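# Place three plates into matching gray tray pockets

## Task

Set each of the three plates into the gray tray, seated fully at the bottom of the pocket whose size fits it. A plate counts only if it stays there on its own, not because the robot is holding it. At the end, release everything and pull the arms away.

## Robot and tools

Robot: two arms, left_arm and right_arm. Each ends in a vacuum suction tool, not fingers. The cup point is the middle of the suction cup's rim (29 mm wide), and the cup faces along the cup point's own +z axis. From roughly 7 cm behind the rim the tool body and its camera widen to about 8 cm sideways, so leave room around the cup.

Scene frame: origin on the table surface midway between the arms, +x out over the table, +z up, left_arm on the +y side. The arm names do not correspond to the left or right of any image. Result poses are given in this frame: end_effector_position in metres, end_effector_quat_wxyz, plus linear (m/s) and angular (rad/s) velocities. Reported positions can be a little off, more so when an arm reaches far.

Row format (used by execute_actions and move): 14 numbers, each in [-1, 1], always for both arms: left_arm dx, dy, dz, rx, ry, rz, then left suction, then the same seven for right_arm. dx to rz are an offset, not a pose: they are measured from the cup point's pose at the start of the action and expressed in that cup point's own axes (not the scene frame). 1.0 equals 0.6 m for dx, dy, dz and 180 degrees for rotation; rx, ry, rz form one rotation vector. Zeros keep an arm where it is.

Suction number: fraction of full vacuum (full is about 55 kPa under ambient). 0.05 or less switches it off. It persists, and 0 is an active off command, so to keep a tool holding, repeat its current suction value.

execute_actions(actions): a list of actions; each action is a table of up to 15 rows, each row lasting one control step of 1/30 s, so one action is 0.5 s. A table shorter than 15 rows repeats its final row. All rows of an action are offsets from the same start pose (for a call's first action, the last pose a result reported), not from the previous row. An empty list just returns state and images. Each step, the commanded pose is clipped to within 70 mm and 16 degrees of the measured pose, so large offsets take several actions; after an action the arm continues at most to its last clipped pose, so send the remainder next.

move(target, speed, blocking): target is one 14-number row, offsets from the pose in the latest result that shows one. Each cup point follows a straight line toward its target; both arms finish together, taking 0.5 to 10 s (cut off at 10 s). speed is each path's top speed in m/s, 0.002 to 0.5, default 0.25; rotation is capped at twice that in rad/s. Paths ignore obstacles and the other arm, and the cup can lag, stray or overshoot speed, especially with a near-straight arm. Faster moves and targets placed deeper past a contact hit and press harder. Suction values are applied at the start. blocking=false returns after 0.5 s while motion continues; check with wait(0) and don't send rows or moves until a result shows the move ended, or call stop. The result adds a move: line with the ending (done, off_target, moving, held, fault) and any limits (paced = target clipped; held = a check blocked some steps, after which the arm may jump faster), plus each cup point's remaining distance.

wait(seconds): 0 to 10; arms keep their last command; ends early if a running move finishes. stop(): brakes a running move; needs some room. zoom_image(camera, region): camera is cam_high, cam_low, cam_left_wrist or cam_right_wrist; region is [x0, y0, x1, y1] pixels, at most 504 by 504, origin top-left. Image sizes: cam_high and cam_low 672x504, wrist cameras 504x504. finished_scene(scene): ends the current scene, given its number; irreversible, so the plates must already be settled and released.

Result lines: "Hand target" is where the controller is currently driving each cup. "pose unreachable" means the clearance check altered or blocked that arm's command. Step readings list cup positions at some steps; HELD plus an arm label means that arm's row was held back. suction_measured is the vacuum reached; part_present turns 1 at 0.50 and back to 0 under 0.45. Joint torques are total drive output with offsets and noise, not contact force.

Gripping: turn suction on and press the rim flat onto a smooth area of a plate, fully inside its edges and away from holes or seams. No seal means a reading near 0; a good seal settles within 0.15 of the command. Under vacuum the cup shortens, so the held item sits up to about 10 mm nearer the tool. To release, set the plate down on its support first, then switch suction off, and lift at least 15 mm to break contact. If the cup seals on the table, turn suction off to free it.

Avoid: knocking or placing anything off the table, collisions or pressing between the arms, dropping plates, slamming, and hard pushes. A torque fault occurs if a joint's contact load reaches its limit (waist and shoulder 43.5 N m, upper arm roll, elbow and forearm roll 26.1, wrist pitch and wrist roll 17.4): the arm backs off, freezes for 10 s and drops the rest of the call. Holding loads heats motors: MOTOR HOT appears from 65 °C, and at 80 °C an OVER-TEMPERATURE FAULT brakes that arm until it cools. Loose objects may occasionally get a small nudge from outside. The robot keeps its last command while you compose a reply.

Each tool is called after "Request:" as name(argument=value, ...) on one line, values as JSON.

## Session

I'll start by looking at the current state of the scene.

Request:
execute_actions(actions=[])

Scene clock: 0.00 s.
left_arm: end_effector_position=(+0.4070, +0.3212, +0.2707) suction_measured=0.01 part_present=0 end_effector_quat_wxyz=(-0.000, -0.257, +0.967, -0.001) end_effector_velocity=(-0.000, -0.000, +0.000) end_effector_angular_velocity=(-0.000, +0.000, +0.000) | right_arm: end_effector_position=(+0.3589, -0.3873, +0.2717) suction_measured=0.00 part_present=0 end_effector_quat_wxyz=(-0.001, +0.267, +0.964, +0.000) end_effector_velocity=(+0.000, -0.000, -0.000) end_effector_angular_velocity=(+0.000, +0.001, +0.000)
Joint positions: left_arm=[-0.    -0.248  0.003  0.918 -0.001  1.167  1.833] | right_arm=[ 0.003 -0.249 -0.002  0.92   0.001  1.172  2.883]
Joint velocities: left_arm=[ 0.    -0.    -0.     0.    -0.     0.001  0.   ] | right_arm=[-0.     0.001  0.     0.     0.    -0.    -0.001]
Joint torques (N m, as the arm reports them, + toward a larger angle): no reading
Motor temperatures (°C, as the motors report them): left_arm=[37 36 40 36 35 34 38] | right_arm=[37 34 39 40 37 41 37]
Hand target (left_arm): +0.407, +0.321, +0.271; -0.000, -0.257, +0.967, -0.001
Hand target (right_arm): +0.359, -0.387, +0.272; -0.001, +0.267, +0.964, +0.000

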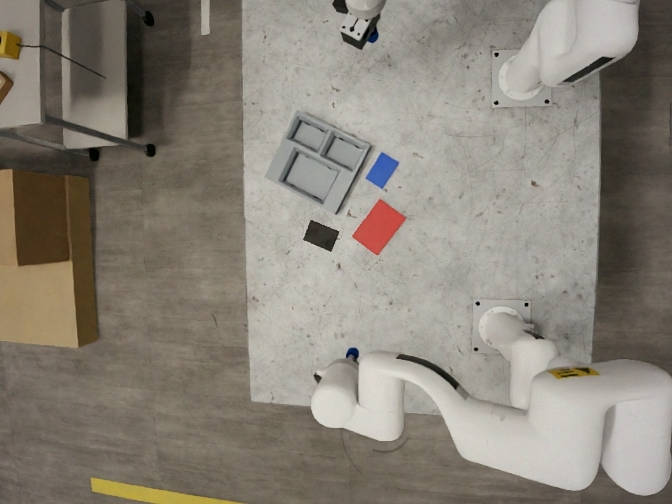

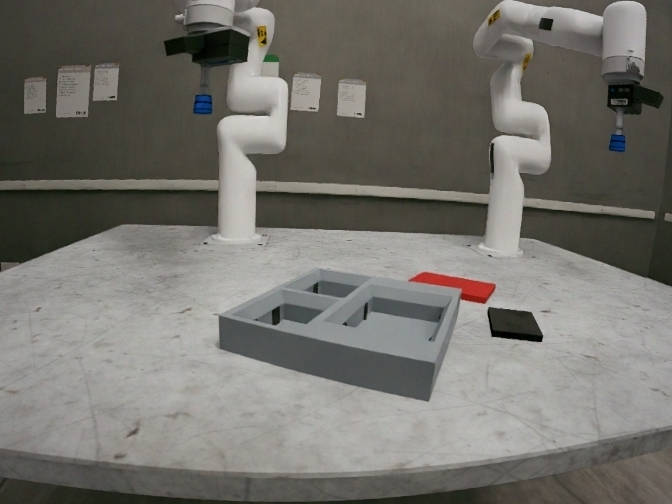

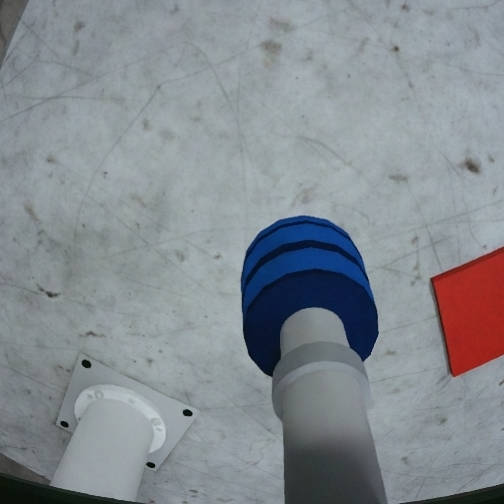

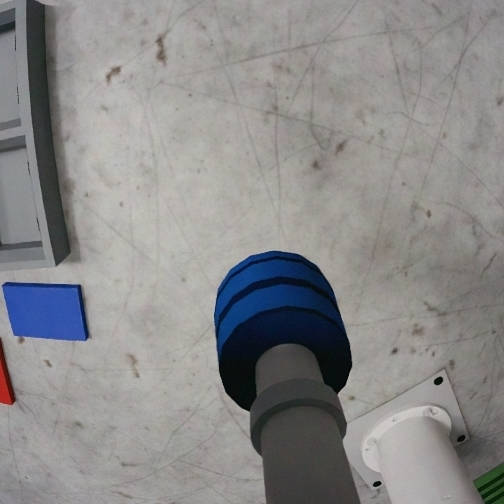

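Request:
zoom_image(camera="cam_high", region=[250, 100, 420, 270])

Request:
zoom_image(camera="cam_low", region=[200, 250, 560, 410])

Region (250, 100, 420, 270) of cam_high's 672x504 image, scaled by 2.965, with more detail than that image has.

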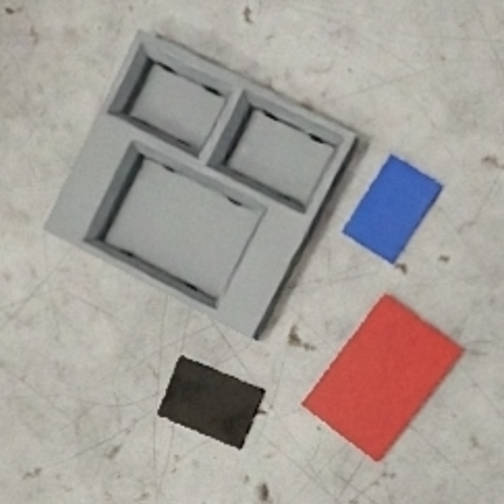

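Region (200, 250, 560, 410) of cam_low's 672x504 image, scaled by 1.400, with more detail than that image has.

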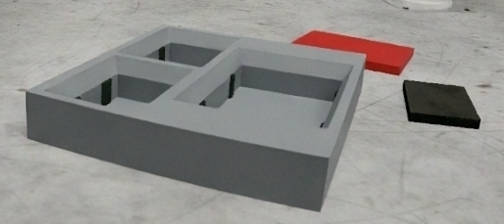

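Request:
zoom_image(camera="cam_high", region=[260, 105, 380, 225])

Request:
zoom_image(camera="cam_high", region=[295, 145, 415, 265])

Request:
zoom_image(camera="cam_low", region=[210, 260, 470, 405])

Request:
zoom_image(camera="cam_low", region=[400, 260, 560, 350])

Region (260, 105, 380, 225) of cam_high's 672x504 image, scaled by 4.200, with more detail than that image has.

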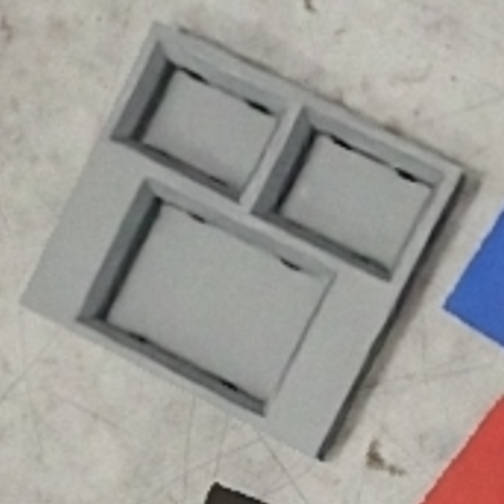

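Region (295, 145, 415, 265) of cam_high's 672x504 image, scaled by 4.200, with more detail than that image has.

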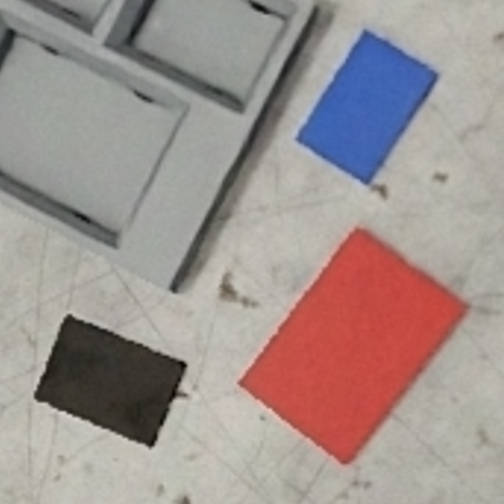

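Region (210, 260, 470, 405) of cam_low's 672x504 image, scaled by 1.938, with more detail than that image has; it fills the top 281 rows of this view, and the rest is white.

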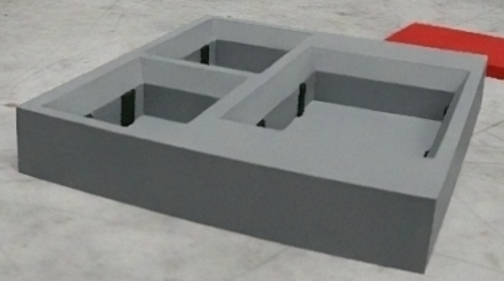

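Region (400, 260, 560, 350) of cam_low's 672x504 image, scaled by 3.150, with more detail than that image has; it fills the top 284 rows of this view, and the rest is white.

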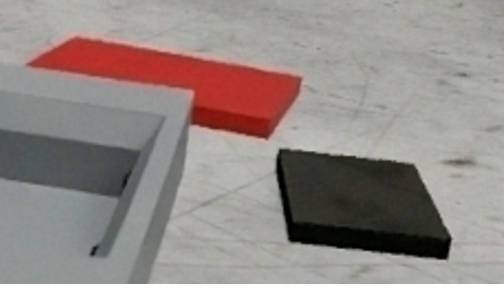

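Request:
zoom_image(camera="cam_high", region=[310, 320, 400, 410])

Request:
zoom_image(camera="cam_high", region=[320, 0, 410, 90])

Request:
zoom_image(camera="cam_right_wrist", region=[0, 200, 200, 420])

Request:
zoom_image(camera="cam_left_wrist", region=[350, 220, 504, 400])

Region (310, 320, 400, 410) of cam_high's 672x504 image, scaled by 5.600, with more detail than that image has.

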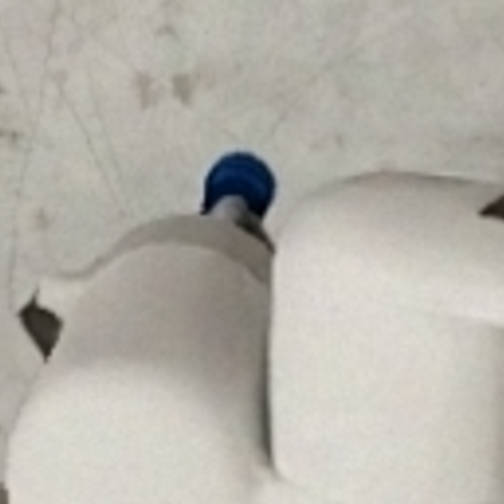

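Region (320, 0, 410, 90) of cam_high's 672x504 image, scaled by 5.600, with more detail than that image has.

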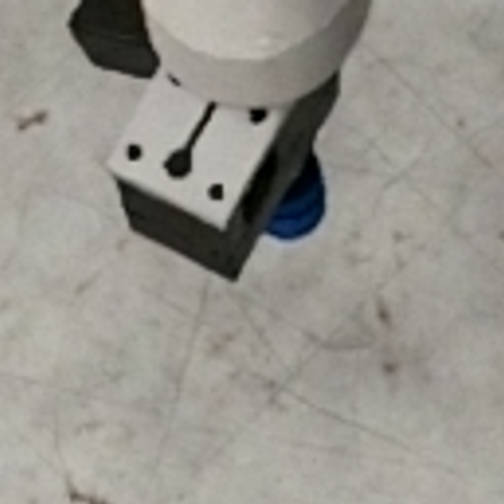

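Region (0, 200, 200, 420) of cam_right_wrist's 504x504 image, scaled by 2.291, with more detail than that image has; it fills the left 458 columns of this view, and the rest is white.

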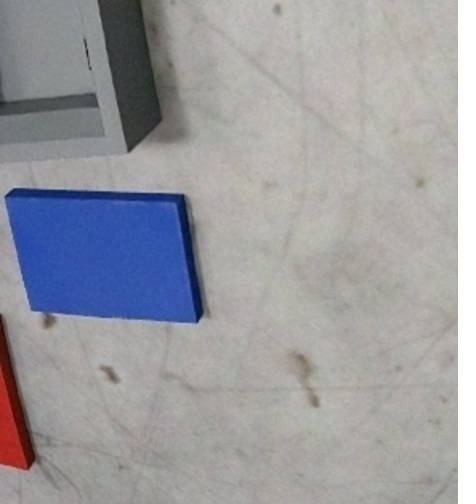

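Region (350, 220, 504, 400) of cam_left_wrist's 504x504 image, scaled by 2.800, with more detail than that image has; it fills the left 431 columns of this view, and the rest is white.

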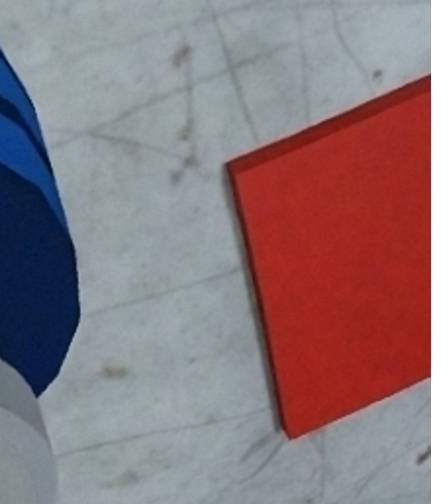

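Request:
zoom_image(camera="cam_high", region=[280, 105, 340, 165])

Request:
zoom_image(camera="cam_high", region=[315, 120, 375, 180])

Request:
zoom_image(camera="cam_high", region=[295, 210, 350, 265])

Request:
zoom_image(camera="cam_high", region=[355, 142, 410, 197])

Region (280, 105, 340, 165) of cam_high's 672x504 image, scaled by 8.400, with more detail than that image has.

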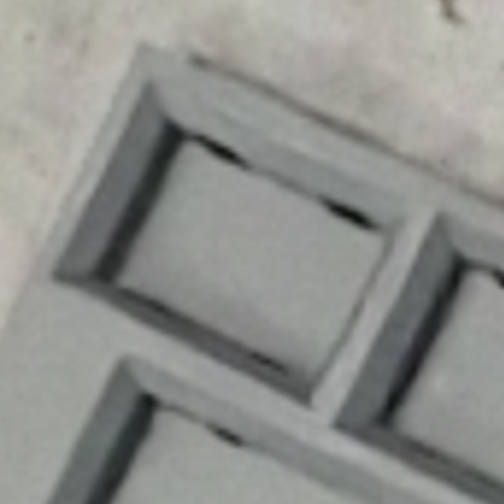

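Region (315, 120, 375, 180) of cam_high's 672x504 image, scaled by 8.400, with more detail than that image has.

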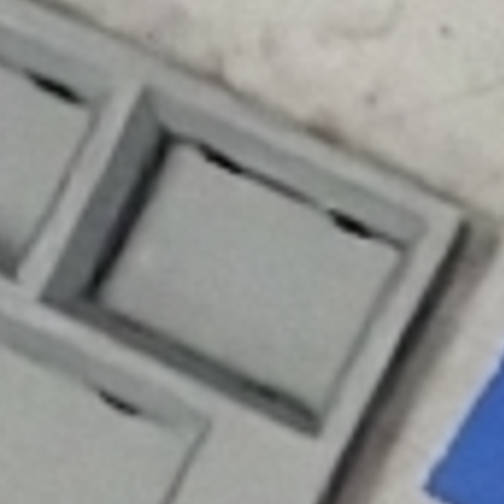

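Region (295, 210, 350, 265) of cam_high's 672x504 image, scaled by 9.164, with more detail than that image has.

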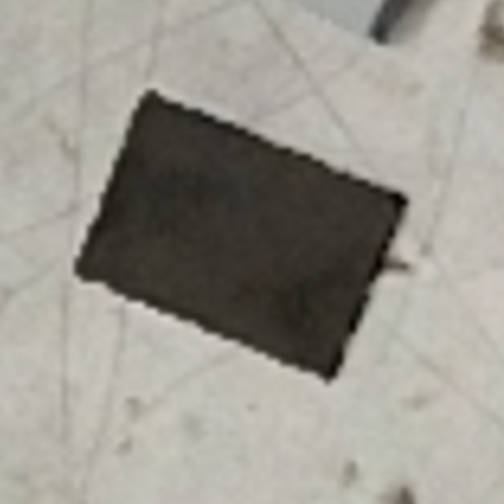

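Region (355, 142, 410, 197) of cam_high's 672x504 image, scaled by 9.164, with more detail than that image has.

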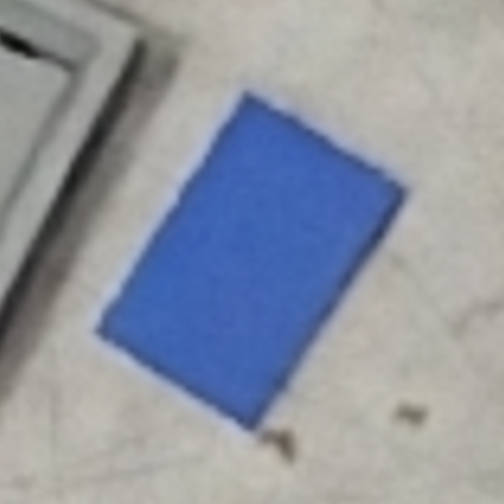

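Request:
zoom_image(camera="cam_low", region=[470, 275, 550, 350])

Request:
zoom_image(camera="cam_low", region=[210, 265, 350, 365])

Request:
zoom_image(camera="cam_low", region=[330, 275, 470, 405])

Request:
zoom_image(camera="cam_right_wrist", region=[0, 0, 120, 280])

Region (470, 275, 550, 350) of cam_low's 672x504 image, scaled by 6.300, with more detail than that image has; it fills the top 472 rows of this view, and the rest is white.

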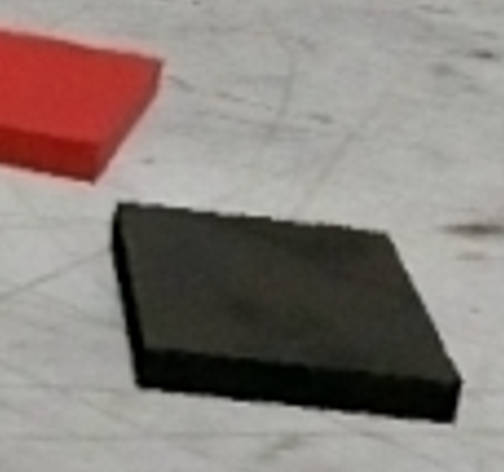

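Region (210, 265, 350, 365) of cam_low's 672x504 image, scaled by 3.600, with more detail than that image has; it fills the top 360 rows of this view, and the rest is white.

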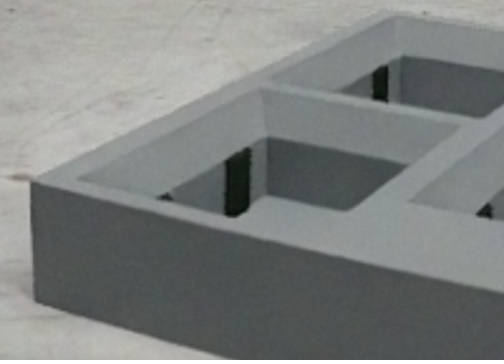

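Region (330, 275, 470, 405) of cam_low's 672x504 image, scaled by 3.600, with more detail than that image has; it fills the top 468 rows of this view, and the rest is white.

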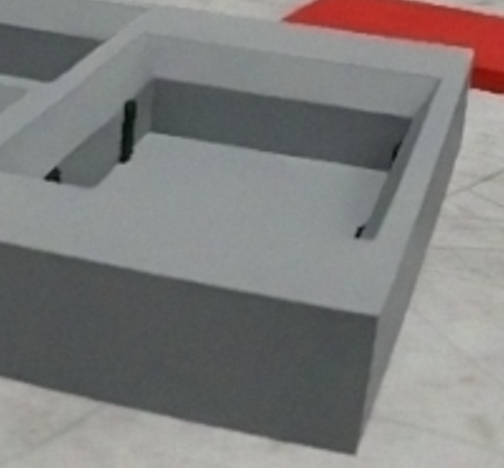

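Region (0, 0, 120, 280) of cam_right_wrist's 504x504 image, scaled by 1.800, with more detail than that image has; it fills the left 216 columns of this view, and the rest is white.

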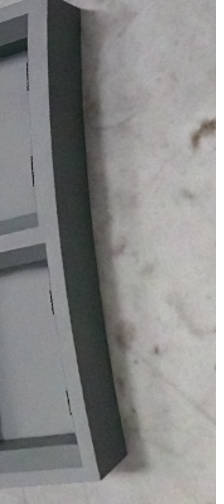

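Request:
move(target=[0.0295, -0.4846, 0.2845, 0, 0, -0.2096, 0, 0.2190, 0.3537, 0.2862, 0, 0, 0.0161, 0], speed=0.4)

Scene clock: 121.63 s.
left_arm: end_effector_position=(+0.5354, +0.0603, +0.1000) suction_measured=0.01 part_present=0 end_effector_quat_wxyz=(+0.000, -0.555, +0.832, +0.000) end_effector_velocity=(-0.000, -0.002, -0.003) end_effector_angular_velocity=(+0.004, +0.006, -0.002) | right_arm: end_effector_position=(+0.3545, -0.1383, +0.1000) suction_measured=0.00 part_present=0 end_effector_quat_wxyz=(-0.001, +0.291, +0.957, -0.001) end_effector_velocity=(-0.001, +0.001, -0.002) end_effector_angular_velocity=(-0.002, +0.003, +0.001)
Joint positions: left_arm=[-0.293  0.57  -0.191  1.446  0.133  0.888  0.633] | right_arm=[ 0.273  0.212  0.295  0.898 -0.095  0.699  3.57 ]
Joint velocities: left_arm=[-0.005  0.011  0.001  0.011  0.002  0.008 -0.002] | right_arm=[ 0.002  0.005  0.     0.002 -0.002  0.     0.003]
Joint torques (N m, as the arm reports them, + toward a larger angle): left_arm=[  0.48 -27.89  -2.13  13.34  -0.49  -1.93  -0.08] | right_arm=[ -0.46 -16.97   1.61   8.24  -0.57  -1.29  -0.11]
Motor temperatures (°C, as the motors report them): left_arm=[37 37 40 46 35 35 38] | right_arm=[37 35 39 50 37 41 37]
Hand target (left_arm): +0.535, +0.060, +0.100; -0.000, -0.555, +0.832, +0.000
Hand target (right_arm): +0.354, -0.138, +0.100; -0.001, +0.291, +0.957, -0.001
Off the commanded pose (left_arm): 0.001 m, 0 deg.
Off the commanded pose (right_arm): 0.001 m, 0 deg.
move: done; limits=paced
camera_calibration (this result's frames):
cam_left_wrist: T_world_to_cam=[[0.92246, -0.384454, -0.0355374, -0.456891], [-0.341272, -0.854955, 0.390622, 0.197904], [-0.180559, -0.348205, -0.919865, 0.30626], [0, 0, 0, 1]] pos_world=[0.544301, 0.100187, 0.188175]
cam_right_wrist: T_world_to_cam=[[-0.581104, -0.811693, 0.0589222, 0.0942297], [-0.758399, 0.566367, 0.322581, 0.330809], [-0.295208, 0.142766, -0.944706, 0.320789], [0, 0, 0, 1]] pos_world=[0.400342, -0.156672, 0.190787]

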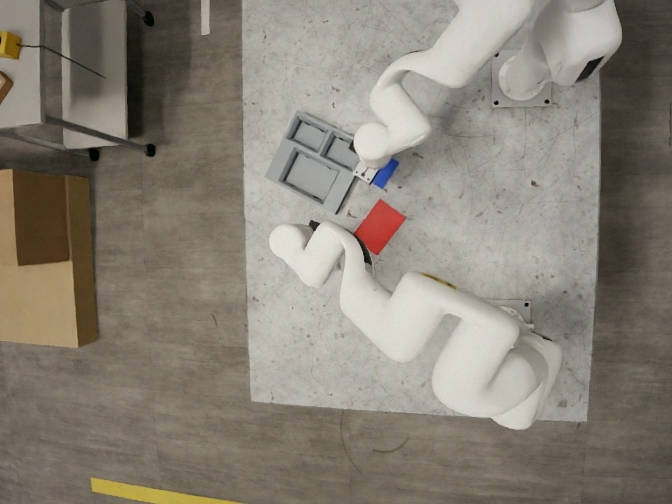

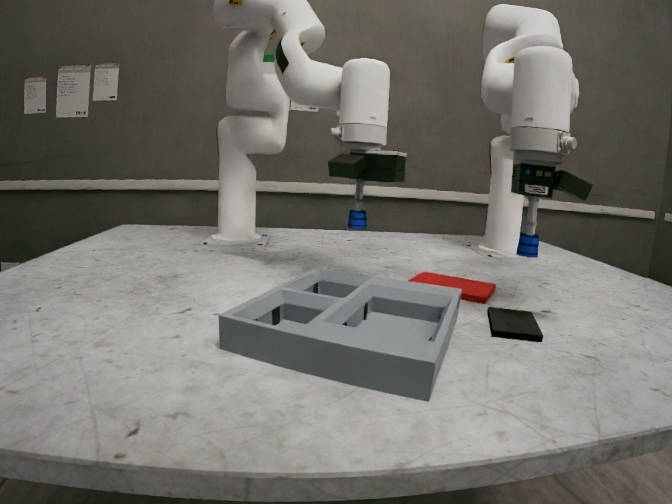

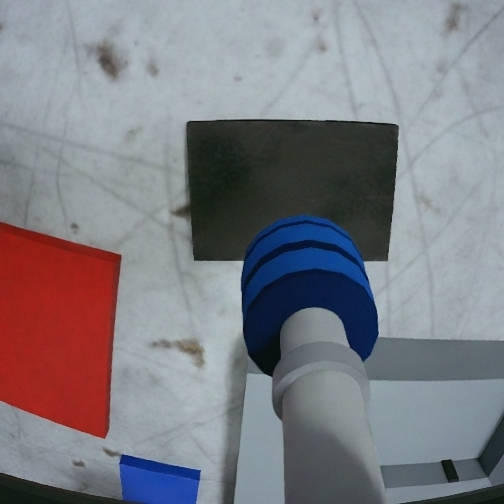

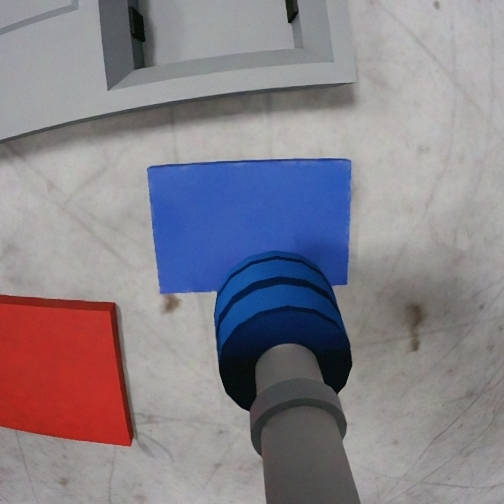

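Request:
zoom_image(camera="cam_left_wrist", region=[170, 100, 422, 280])

Request:
zoom_image(camera="cam_right_wrist", region=[130, 140, 382, 320])

Region (170, 100, 422, 280) of cam_left_wrist's 504x504 image, scaled by 2.000, with more detail than that image has; it fills the top 360 rows of this view, and the rest is white.

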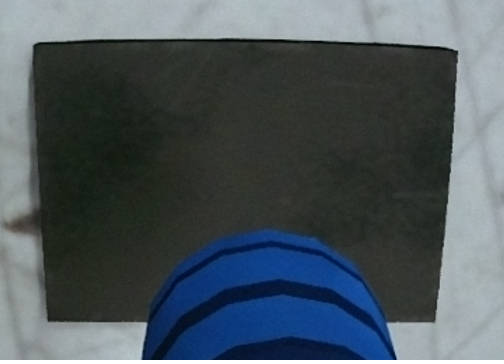

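Region (130, 140, 382, 320) of cam_right_wrist's 504x504 image, scaled by 2.000, with more detail than that image has; it fills the top 360 rows of this view, and the rest is white.

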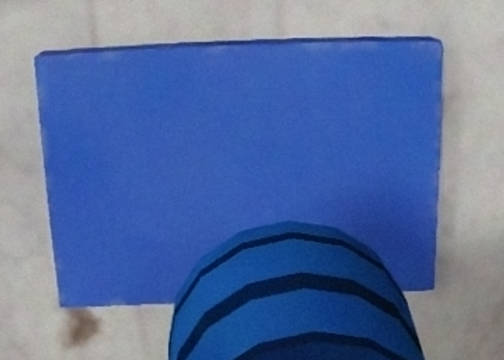

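Request:
move(target=[0.0093, -0.005, 0.1567, 0, 0, -0.0033, 1, 0.0088, 0.0027, 0.1567, 0, 0, 0.002, 1], speed=0.12)

Scene clock: 171.00 s.
left_arm: end_effector_position=(+0.5360, +0.0541, +0.0065) suction_measured=0.43 part_present=0 end_effector_quat_wxyz=(+0.000, -0.559, +0.829, -0.000) end_effector_velocity=(+0.000, +0.000, -0.003) end_effector_angular_velocity=(+0.001, +0.002, +0.000) | right_arm: end_effector_position=(+0.3512, -0.1342, +0.0063) suction_measured=0.58 part_present=1 end_effector_quat_wxyz=(-0.000, +0.294, +0.956, -0.001) end_effector_velocity=(-0.001, +0.000, -0.003) end_effector_angular_velocity=(-0.001, +0.001, +0.001)
Joint positions: left_arm=[-0.322  0.752 -0.163  1.448  0.172  0.71   0.59 ] | right_arm=[ 0.325  0.445  0.235  0.884 -0.229  0.462  3.684]
Joint velocities: left_arm=[-0.001  0.007  0.001  0.003  0.001 -0.002 -0.001] | right_arm=[ 0.002  0.006 -0.002  0.    -0.003 -0.005  0.002]
Joint torques (N m, as the arm reports them, + toward a larger angle): left_arm=[  0.16 -30.12  -2.28  12.17  -0.16  -1.96   0.22] | right_arm=[ -0.34 -19.28   2.27   6.71  -0.72  -1.19  -0.3 ]
Motor temperatures (°C, as the motors report them): left_arm=[37 40 40 46 35 35 38] | right_arm=[37 36 39 48 37 41 37]
Hand target (left_arm): +0.536, +0.054, +0.006; +0.000, -0.559, +0.829, +0.000
Hand target (right_arm): +0.351, -0.134, +0.006; -0.001, +0.294, +0.956, -0.001
Off the commanded pose (left_arm): 0.001 m, 0 deg.
Off the commanded pose (right_arm): 0.001 m, 0 deg.
move: done
camera_calibration (this result's frames):
cam_left_wrist: T_world_to_cam=[[0.926345, -0.375046, -0.0349973, -0.465753], [-0.332805, -0.858433, 0.3903, 0.224971], [-0.176423, -0.349905, -0.920022, 0.216055], [0, 0, 0, 1]] pos_world=[0.544437, 0.0940425, 0.0946691]
cam_right_wrist: T_world_to_cam=[[-0.586231, -0.807996, 0.0589547, 0.103488], [-0.755129, 0.571332, 0.321497, 0.35574], [-0.293451, 0.143953, -0.945074, 0.230254], [0, 0, 0, 1]] pos_world=[0.396866, -0.152773, 0.0971363]

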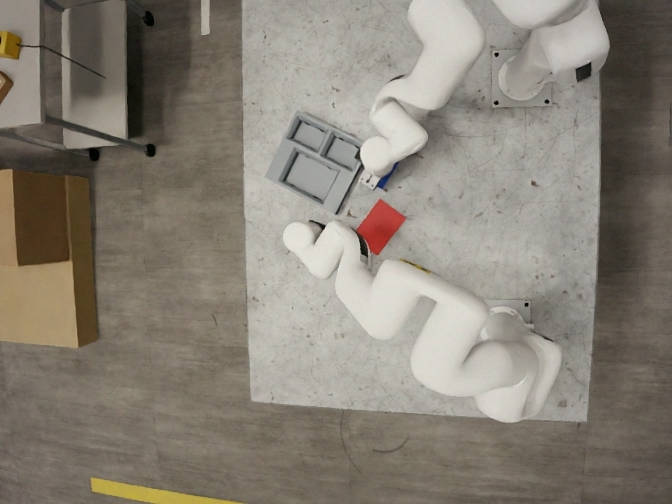

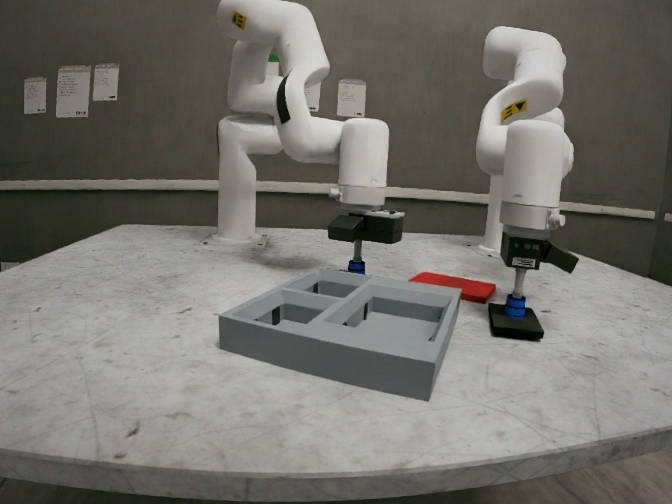

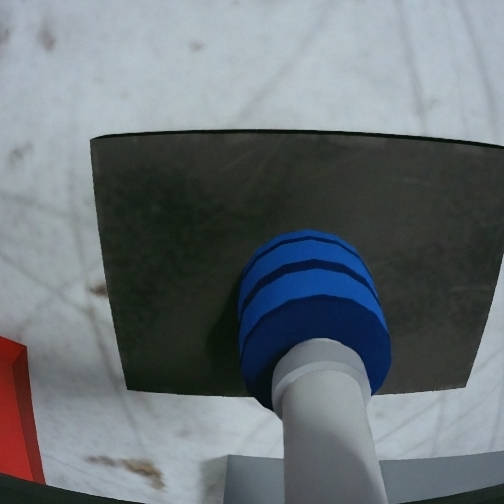

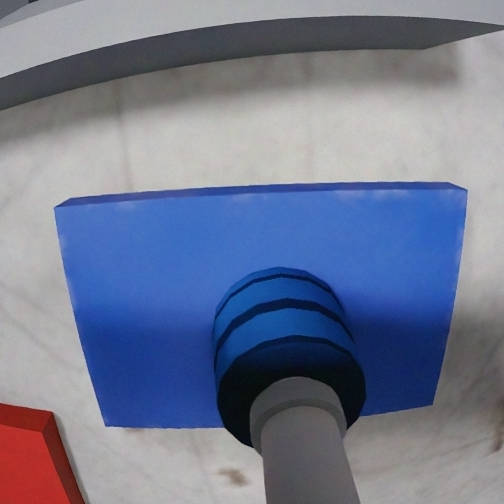

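Request:
execute_actions(actions=[])

Scene clock: 174.90 s.
left_arm: end_effector_position=(+0.5358, +0.0542, +0.0061) suction_measured=0.98 part_present=1 end_effector_quat_wxyz=(+0.000, -0.559, +0.829, +0.000) end_effector_velocity=(-0.000, +0.000, -0.000) end_effector_angular_velocity=(+0.000, +0.001, +0.001) | right_arm: end_effector_position=(+0.3510, -0.1343, +0.0059) suction_measured=1.00 part_present=1 end_effector_quat_wxyz=(-0.001, +0.294, +0.956, -0.001) end_effector_velocity=(-0.000, +0.000, +0.000) end_effector_angular_velocity=(+0.000, -0.001, +0.003)
Joint positions: left_arm=[-0.322  0.752 -0.163  1.448  0.172  0.71   0.59 ] | right_arm=[ 0.326  0.446  0.234  0.884 -0.229  0.461  3.684]
Joint velocities: left_arm=[ 0.  0. -0. -0. -0.  0. -0.] | right_arm=[-0.    -0.     0.001 -0.    -0.001 -0.    -0.002]
Joint torques (N m, as the arm reports them, + toward a larger angle): left_arm=[  0.39 -30.09  -2.36  12.13  -0.13  -1.79  -0.15] | right_arm=[ -0.06 -19.49   2.52   6.78  -0.64  -1.27  -0.29]
Motor temperatures (°C, as the motors report them): left_arm=[37 40 40 45 35 35 38] | right_arm=[37 36 39 48 37 41 37]
Hand target (left_arm): +0.536, +0.054, +0.006; +0.000, -0.559, +0.829, +0.000
Hand target (right_arm): +0.351, -0.134, +0.006; -0.001, +0.294, +0.956, -0.001
Off the commanded pose (left_arm): 0.000 m, 0 deg.
Off the commanded pose (right_arm): 0.000 m, 0 deg.
camera_calibration (this result's frames):
cam_left_wrist: T_world_to_cam=[[0.926326, -0.375044, -0.0355408, -0.465608], [-0.332617, -0.85852, 0.390269, 0.225045], [-0.17688, -0.349695, -0.920015, 0.215859], [0, 0, 0, 1]] pos_world=[0.544339, 0.0940672, 0.0942173]
cam_right_wrist: T_world_to_cam=[[-0.586194, -0.807987, 0.0594454, 0.103359], [-0.75499, 0.571412, 0.321681, 0.355754], [-0.293882, 0.143687, -0.94498, 0.229942], [0, 0, 0, 1]] pos_world=[0.396755, -0.152809, 0.0967074]

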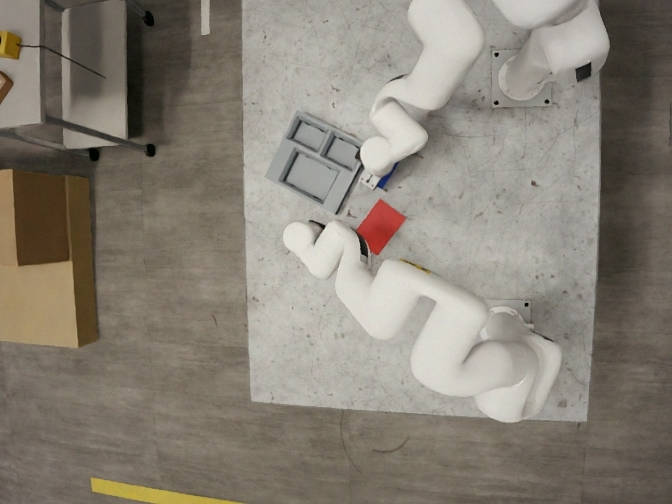

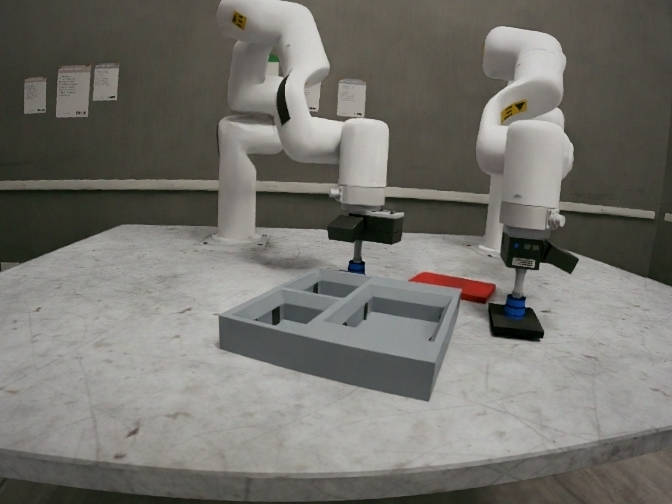

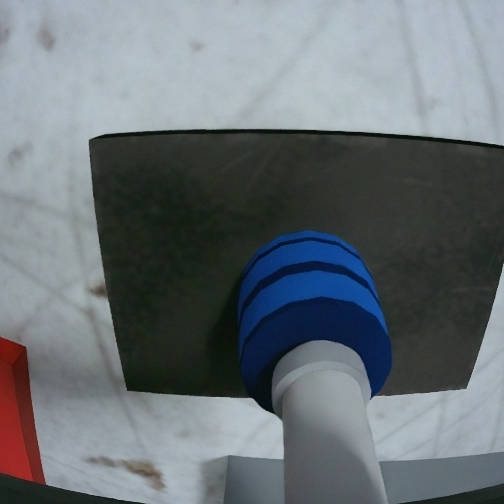

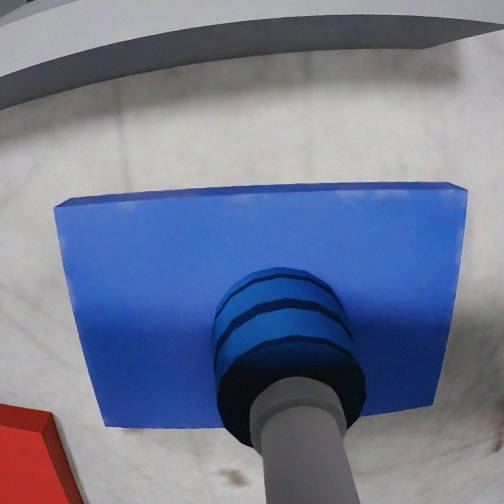

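Request:
move(target=[0, 0, -0.1233, 0, 0, 0.014, 1, 0.002, -0.0416, -0.1333, 0, 0, 0.10, 1], speed=0.3)

Scene clock: 204.77 s.
left_arm: end_effector_position=(+0.5358, +0.0541, +0.0795) suction_measured=0.99 part_present=1 end_effector_quat_wxyz=(-0.000, -0.541, +0.841, +0.000) end_effector_velocity=(+0.001, -0.001, +0.005) end_effector_angular_velocity=(-0.003, -0.006, -0.002) | right_arm: end_effector_position=(+0.3359, -0.1541, +0.0855) suction_measured=1.00 part_present=1 end_effector_quat_wxyz=(-0.001, +0.440, +0.898, -0.001) end_effector_velocity=(+0.000, -0.000, +0.003) end_effector_angular_velocity=(+0.001, -0.003, -0.006)
Joint positions: left_arm=[-0.301  0.614 -0.193  1.452  0.148  0.853  0.649] | right_arm=[ 0.307  0.175  0.25   0.798 -0.072  0.632  3.865]
Joint velocities: left_arm=[-0.    -0.006 -0.001  0.003 -0.001  0.002  0.001] | right_arm=[-0.    -0.009  0.001  0.     0.003  0.006  0.003]
Joint torques (N m, as the arm reports them, + toward a larger angle): left_arm=[  0.3  -28.99  -1.94  13.07  -0.38  -1.71  -0.07] | right_arm=[  0.29 -16.38   1.23   7.84  -0.66  -1.07  -0.21]
Motor temperatures (°C, as the motors report them): left_arm=[37 41 40 45 35 35 38] | right_arm=[37 37 39 47 37 41 37]
Hand target (left_arm): +0.536, +0.054, +0.080; +0.000, -0.541, +0.841, +0.000
Hand target (right_arm): +0.336, -0.154, +0.086; -0.001, +0.440, +0.898, -0.001
Off the commanded pose (left_arm): 0.001 m, 0 deg.
Off the commanded pose (right_arm): 0.000 m, 0 deg.
move: done
camera_calibration (this result's frames):
cam_left_wrist: T_world_to_cam=[[0.909002, -0.415212, -0.0362596, -0.451462], [-0.369556, -0.843154, 0.390537, 0.215288], [-0.192728, -0.341599, -0.919873, 0.291447], [0, 0, 0, 1]] pos_world=[0.546111, 0.0936268, 0.167646]
cam_right_wrist: T_world_to_cam=[[-0.806786, -0.587812, 0.0597735, 0.181742], [-0.541778, 0.776357, 0.322096, 0.289955], [-0.235737, 0.227479, -0.944818, 0.296949], [0, 0, 0, 1]] pos_world=[0.373721, -0.185828, 0.176306]

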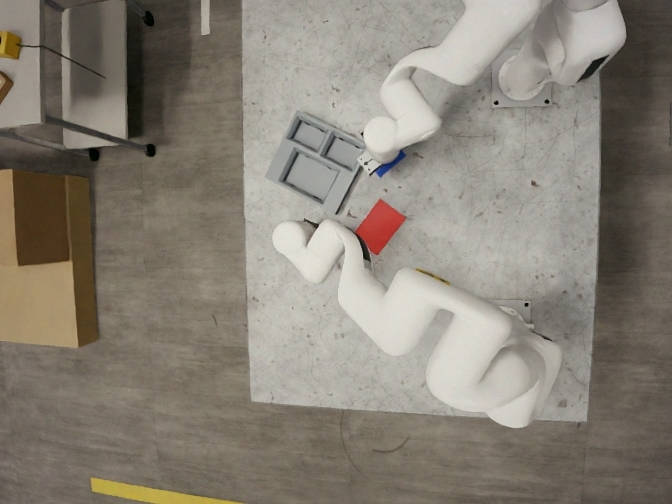

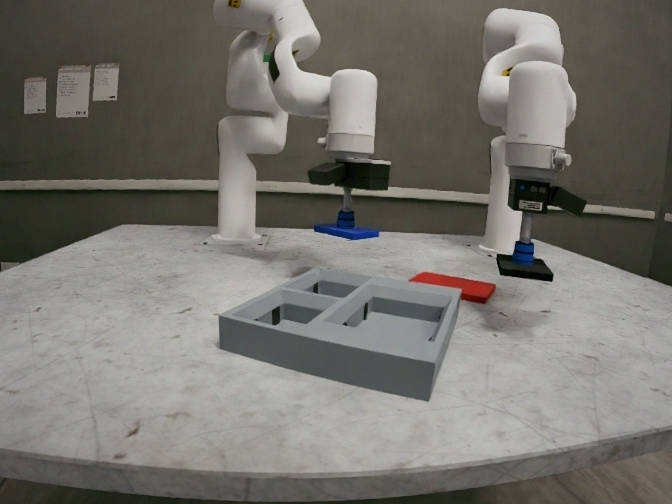

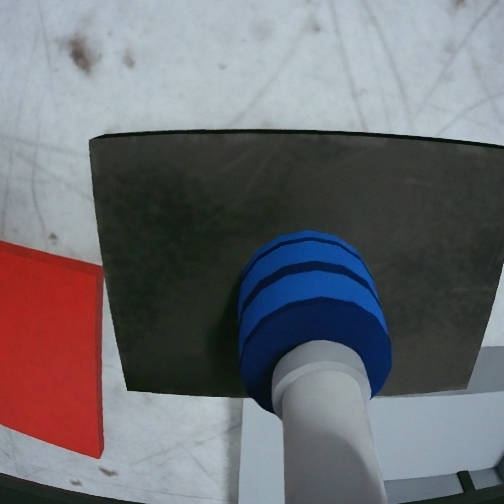

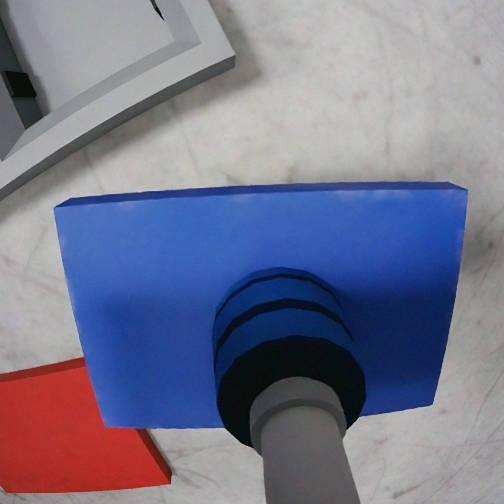

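Request:
move(target=[0.4210, -0.0614, 0.0158, 0, 0, 0.0156, 1, -0.4770, -0.1082, -0.0575, 0, 0, 0.2222, 1], speed=0.4)

Scene clock: 214.97 s.
left_arm: end_effector_position=(+0.4648, -0.1910, +0.0699) suction_measured=0.96 part_present=1 end_effector_quat_wxyz=(+0.000, -0.520, +0.854, +0.000) end_effector_velocity=(-0.000, -0.002, -0.001) end_effector_angular_velocity=(+0.003, +0.003, +0.000) | right_arm: end_effector_position=(+0.4610, -0.4189, +0.1200) suction_measured=1.00 part_present=1 end_effector_quat_wxyz=(-0.001, +0.720, +0.694, -0.001) end_effector_velocity=(+0.001, -0.002, -0.000) end_effector_angular_velocity=(-0.000, +0.000, -0.003)
Joint positions: left_arm=[-0.699  0.994 -0.246  2.079  0.231  1.11   0.316] | right_arm=[-0.012  0.273 -0.05   1.065  0.019  0.795  3.878]
Joint velocities: left_arm=[-0.004  0.012  0.     0.02  -0.     0.012  0.   ] | right_arm=[-0.002  0.003 -0.002  0.004  0.     0.001 -0.   ]
Joint torques (N m, as the arm reports them, + toward a larger angle): left_arm=[  0.43 -35.31  -3.03  14.14  -0.27  -1.92   0.09] | right_arm=[  0.32 -19.4    0.38   8.64  -0.79  -1.11  -0.11]
Motor temperatures (°C, as the motors report them): left_arm=[37 41 40 45 35 35 38] | right_arm=[37 37 39 47 37 41 37]
Hand target (left_arm): +0.465, -0.191, +0.070; +0.000, -0.520, +0.854, +0.000
Hand target (right_arm): +0.461, -0.419, +0.120; -0.001, +0.720, +0.694, -0.001
Off the commanded pose (left_arm): 0.000 m, 0 deg.
Off the commanded pose (right_arm): 0.001 m, 0 deg.
move: done
camera_calibration (this result's frames):
cam_left_wrist: T_world_to_cam=[[0.887307, -0.459817, -0.0354084, -0.487562], [-0.411387, -0.823873, 0.389864, 0.00929128], [-0.208438, -0.331363, -0.920192, 0.19449], [0, 0, 0, 1]] pos_world=[0.476979, -0.152088, 0.158082]
cam_right_wrist: T_world_to_cam=[[-0.995936, 0.0673973, 0.0597343, 0.486587], [0.0831147, 0.943258, 0.321489, 0.334119], [-0.0346773, 0.325148, -0.945027, 0.367494], [0, 0, 0, 1]] pos_world=[0.469584, -0.467446, 0.21081]

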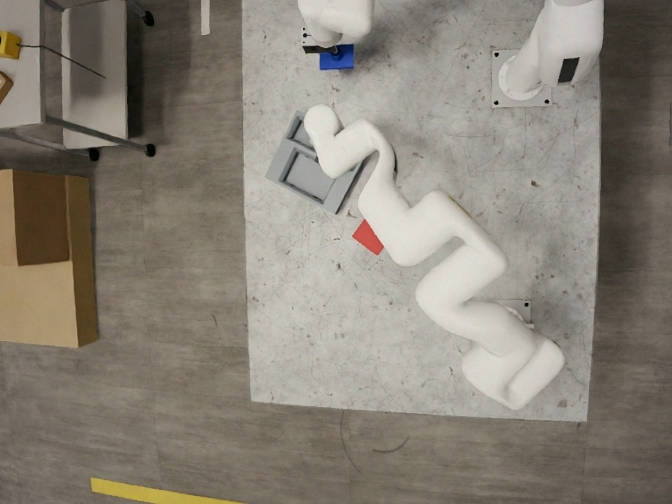

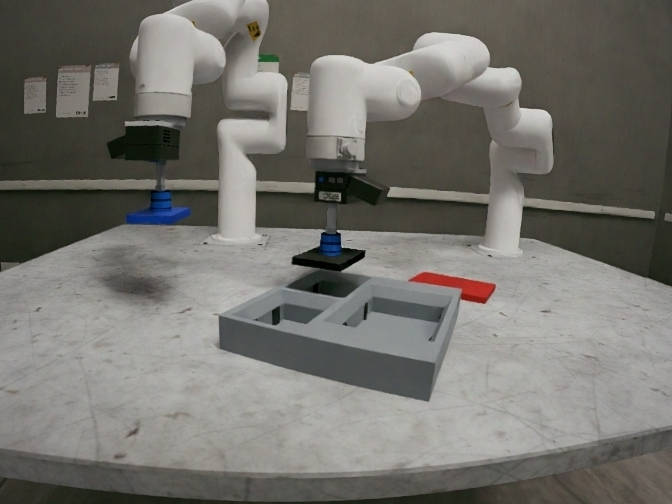

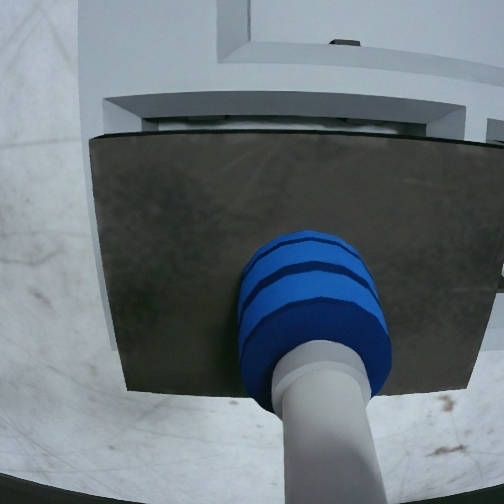

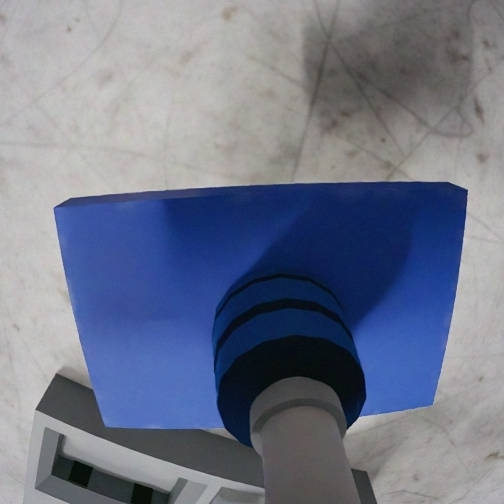

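Request:
zoom_image(camera="cam_left_wrist", region=[70, 70, 290, 160])

Request:
zoom_image(camera="cam_left_wrist", region=[284, 70, 504, 160])

Region (70, 70, 290, 160) of cam_left_wrist's 504x504 image, scaled by 2.291, with more detail than that image has; it fills the top 206 rows of this view, and the rest is white.

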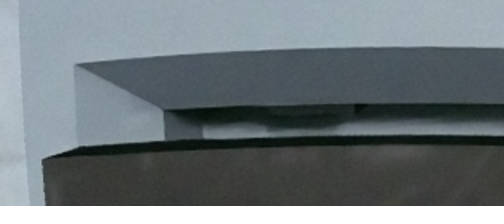

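Region (284, 70, 504, 160) of cam_left_wrist's 504x504 image, scaled by 2.291, with more detail than that image has; it fills the top 206 rows of this view, and the rest is white.

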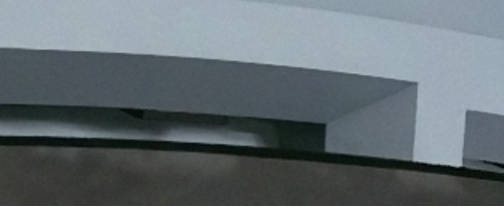

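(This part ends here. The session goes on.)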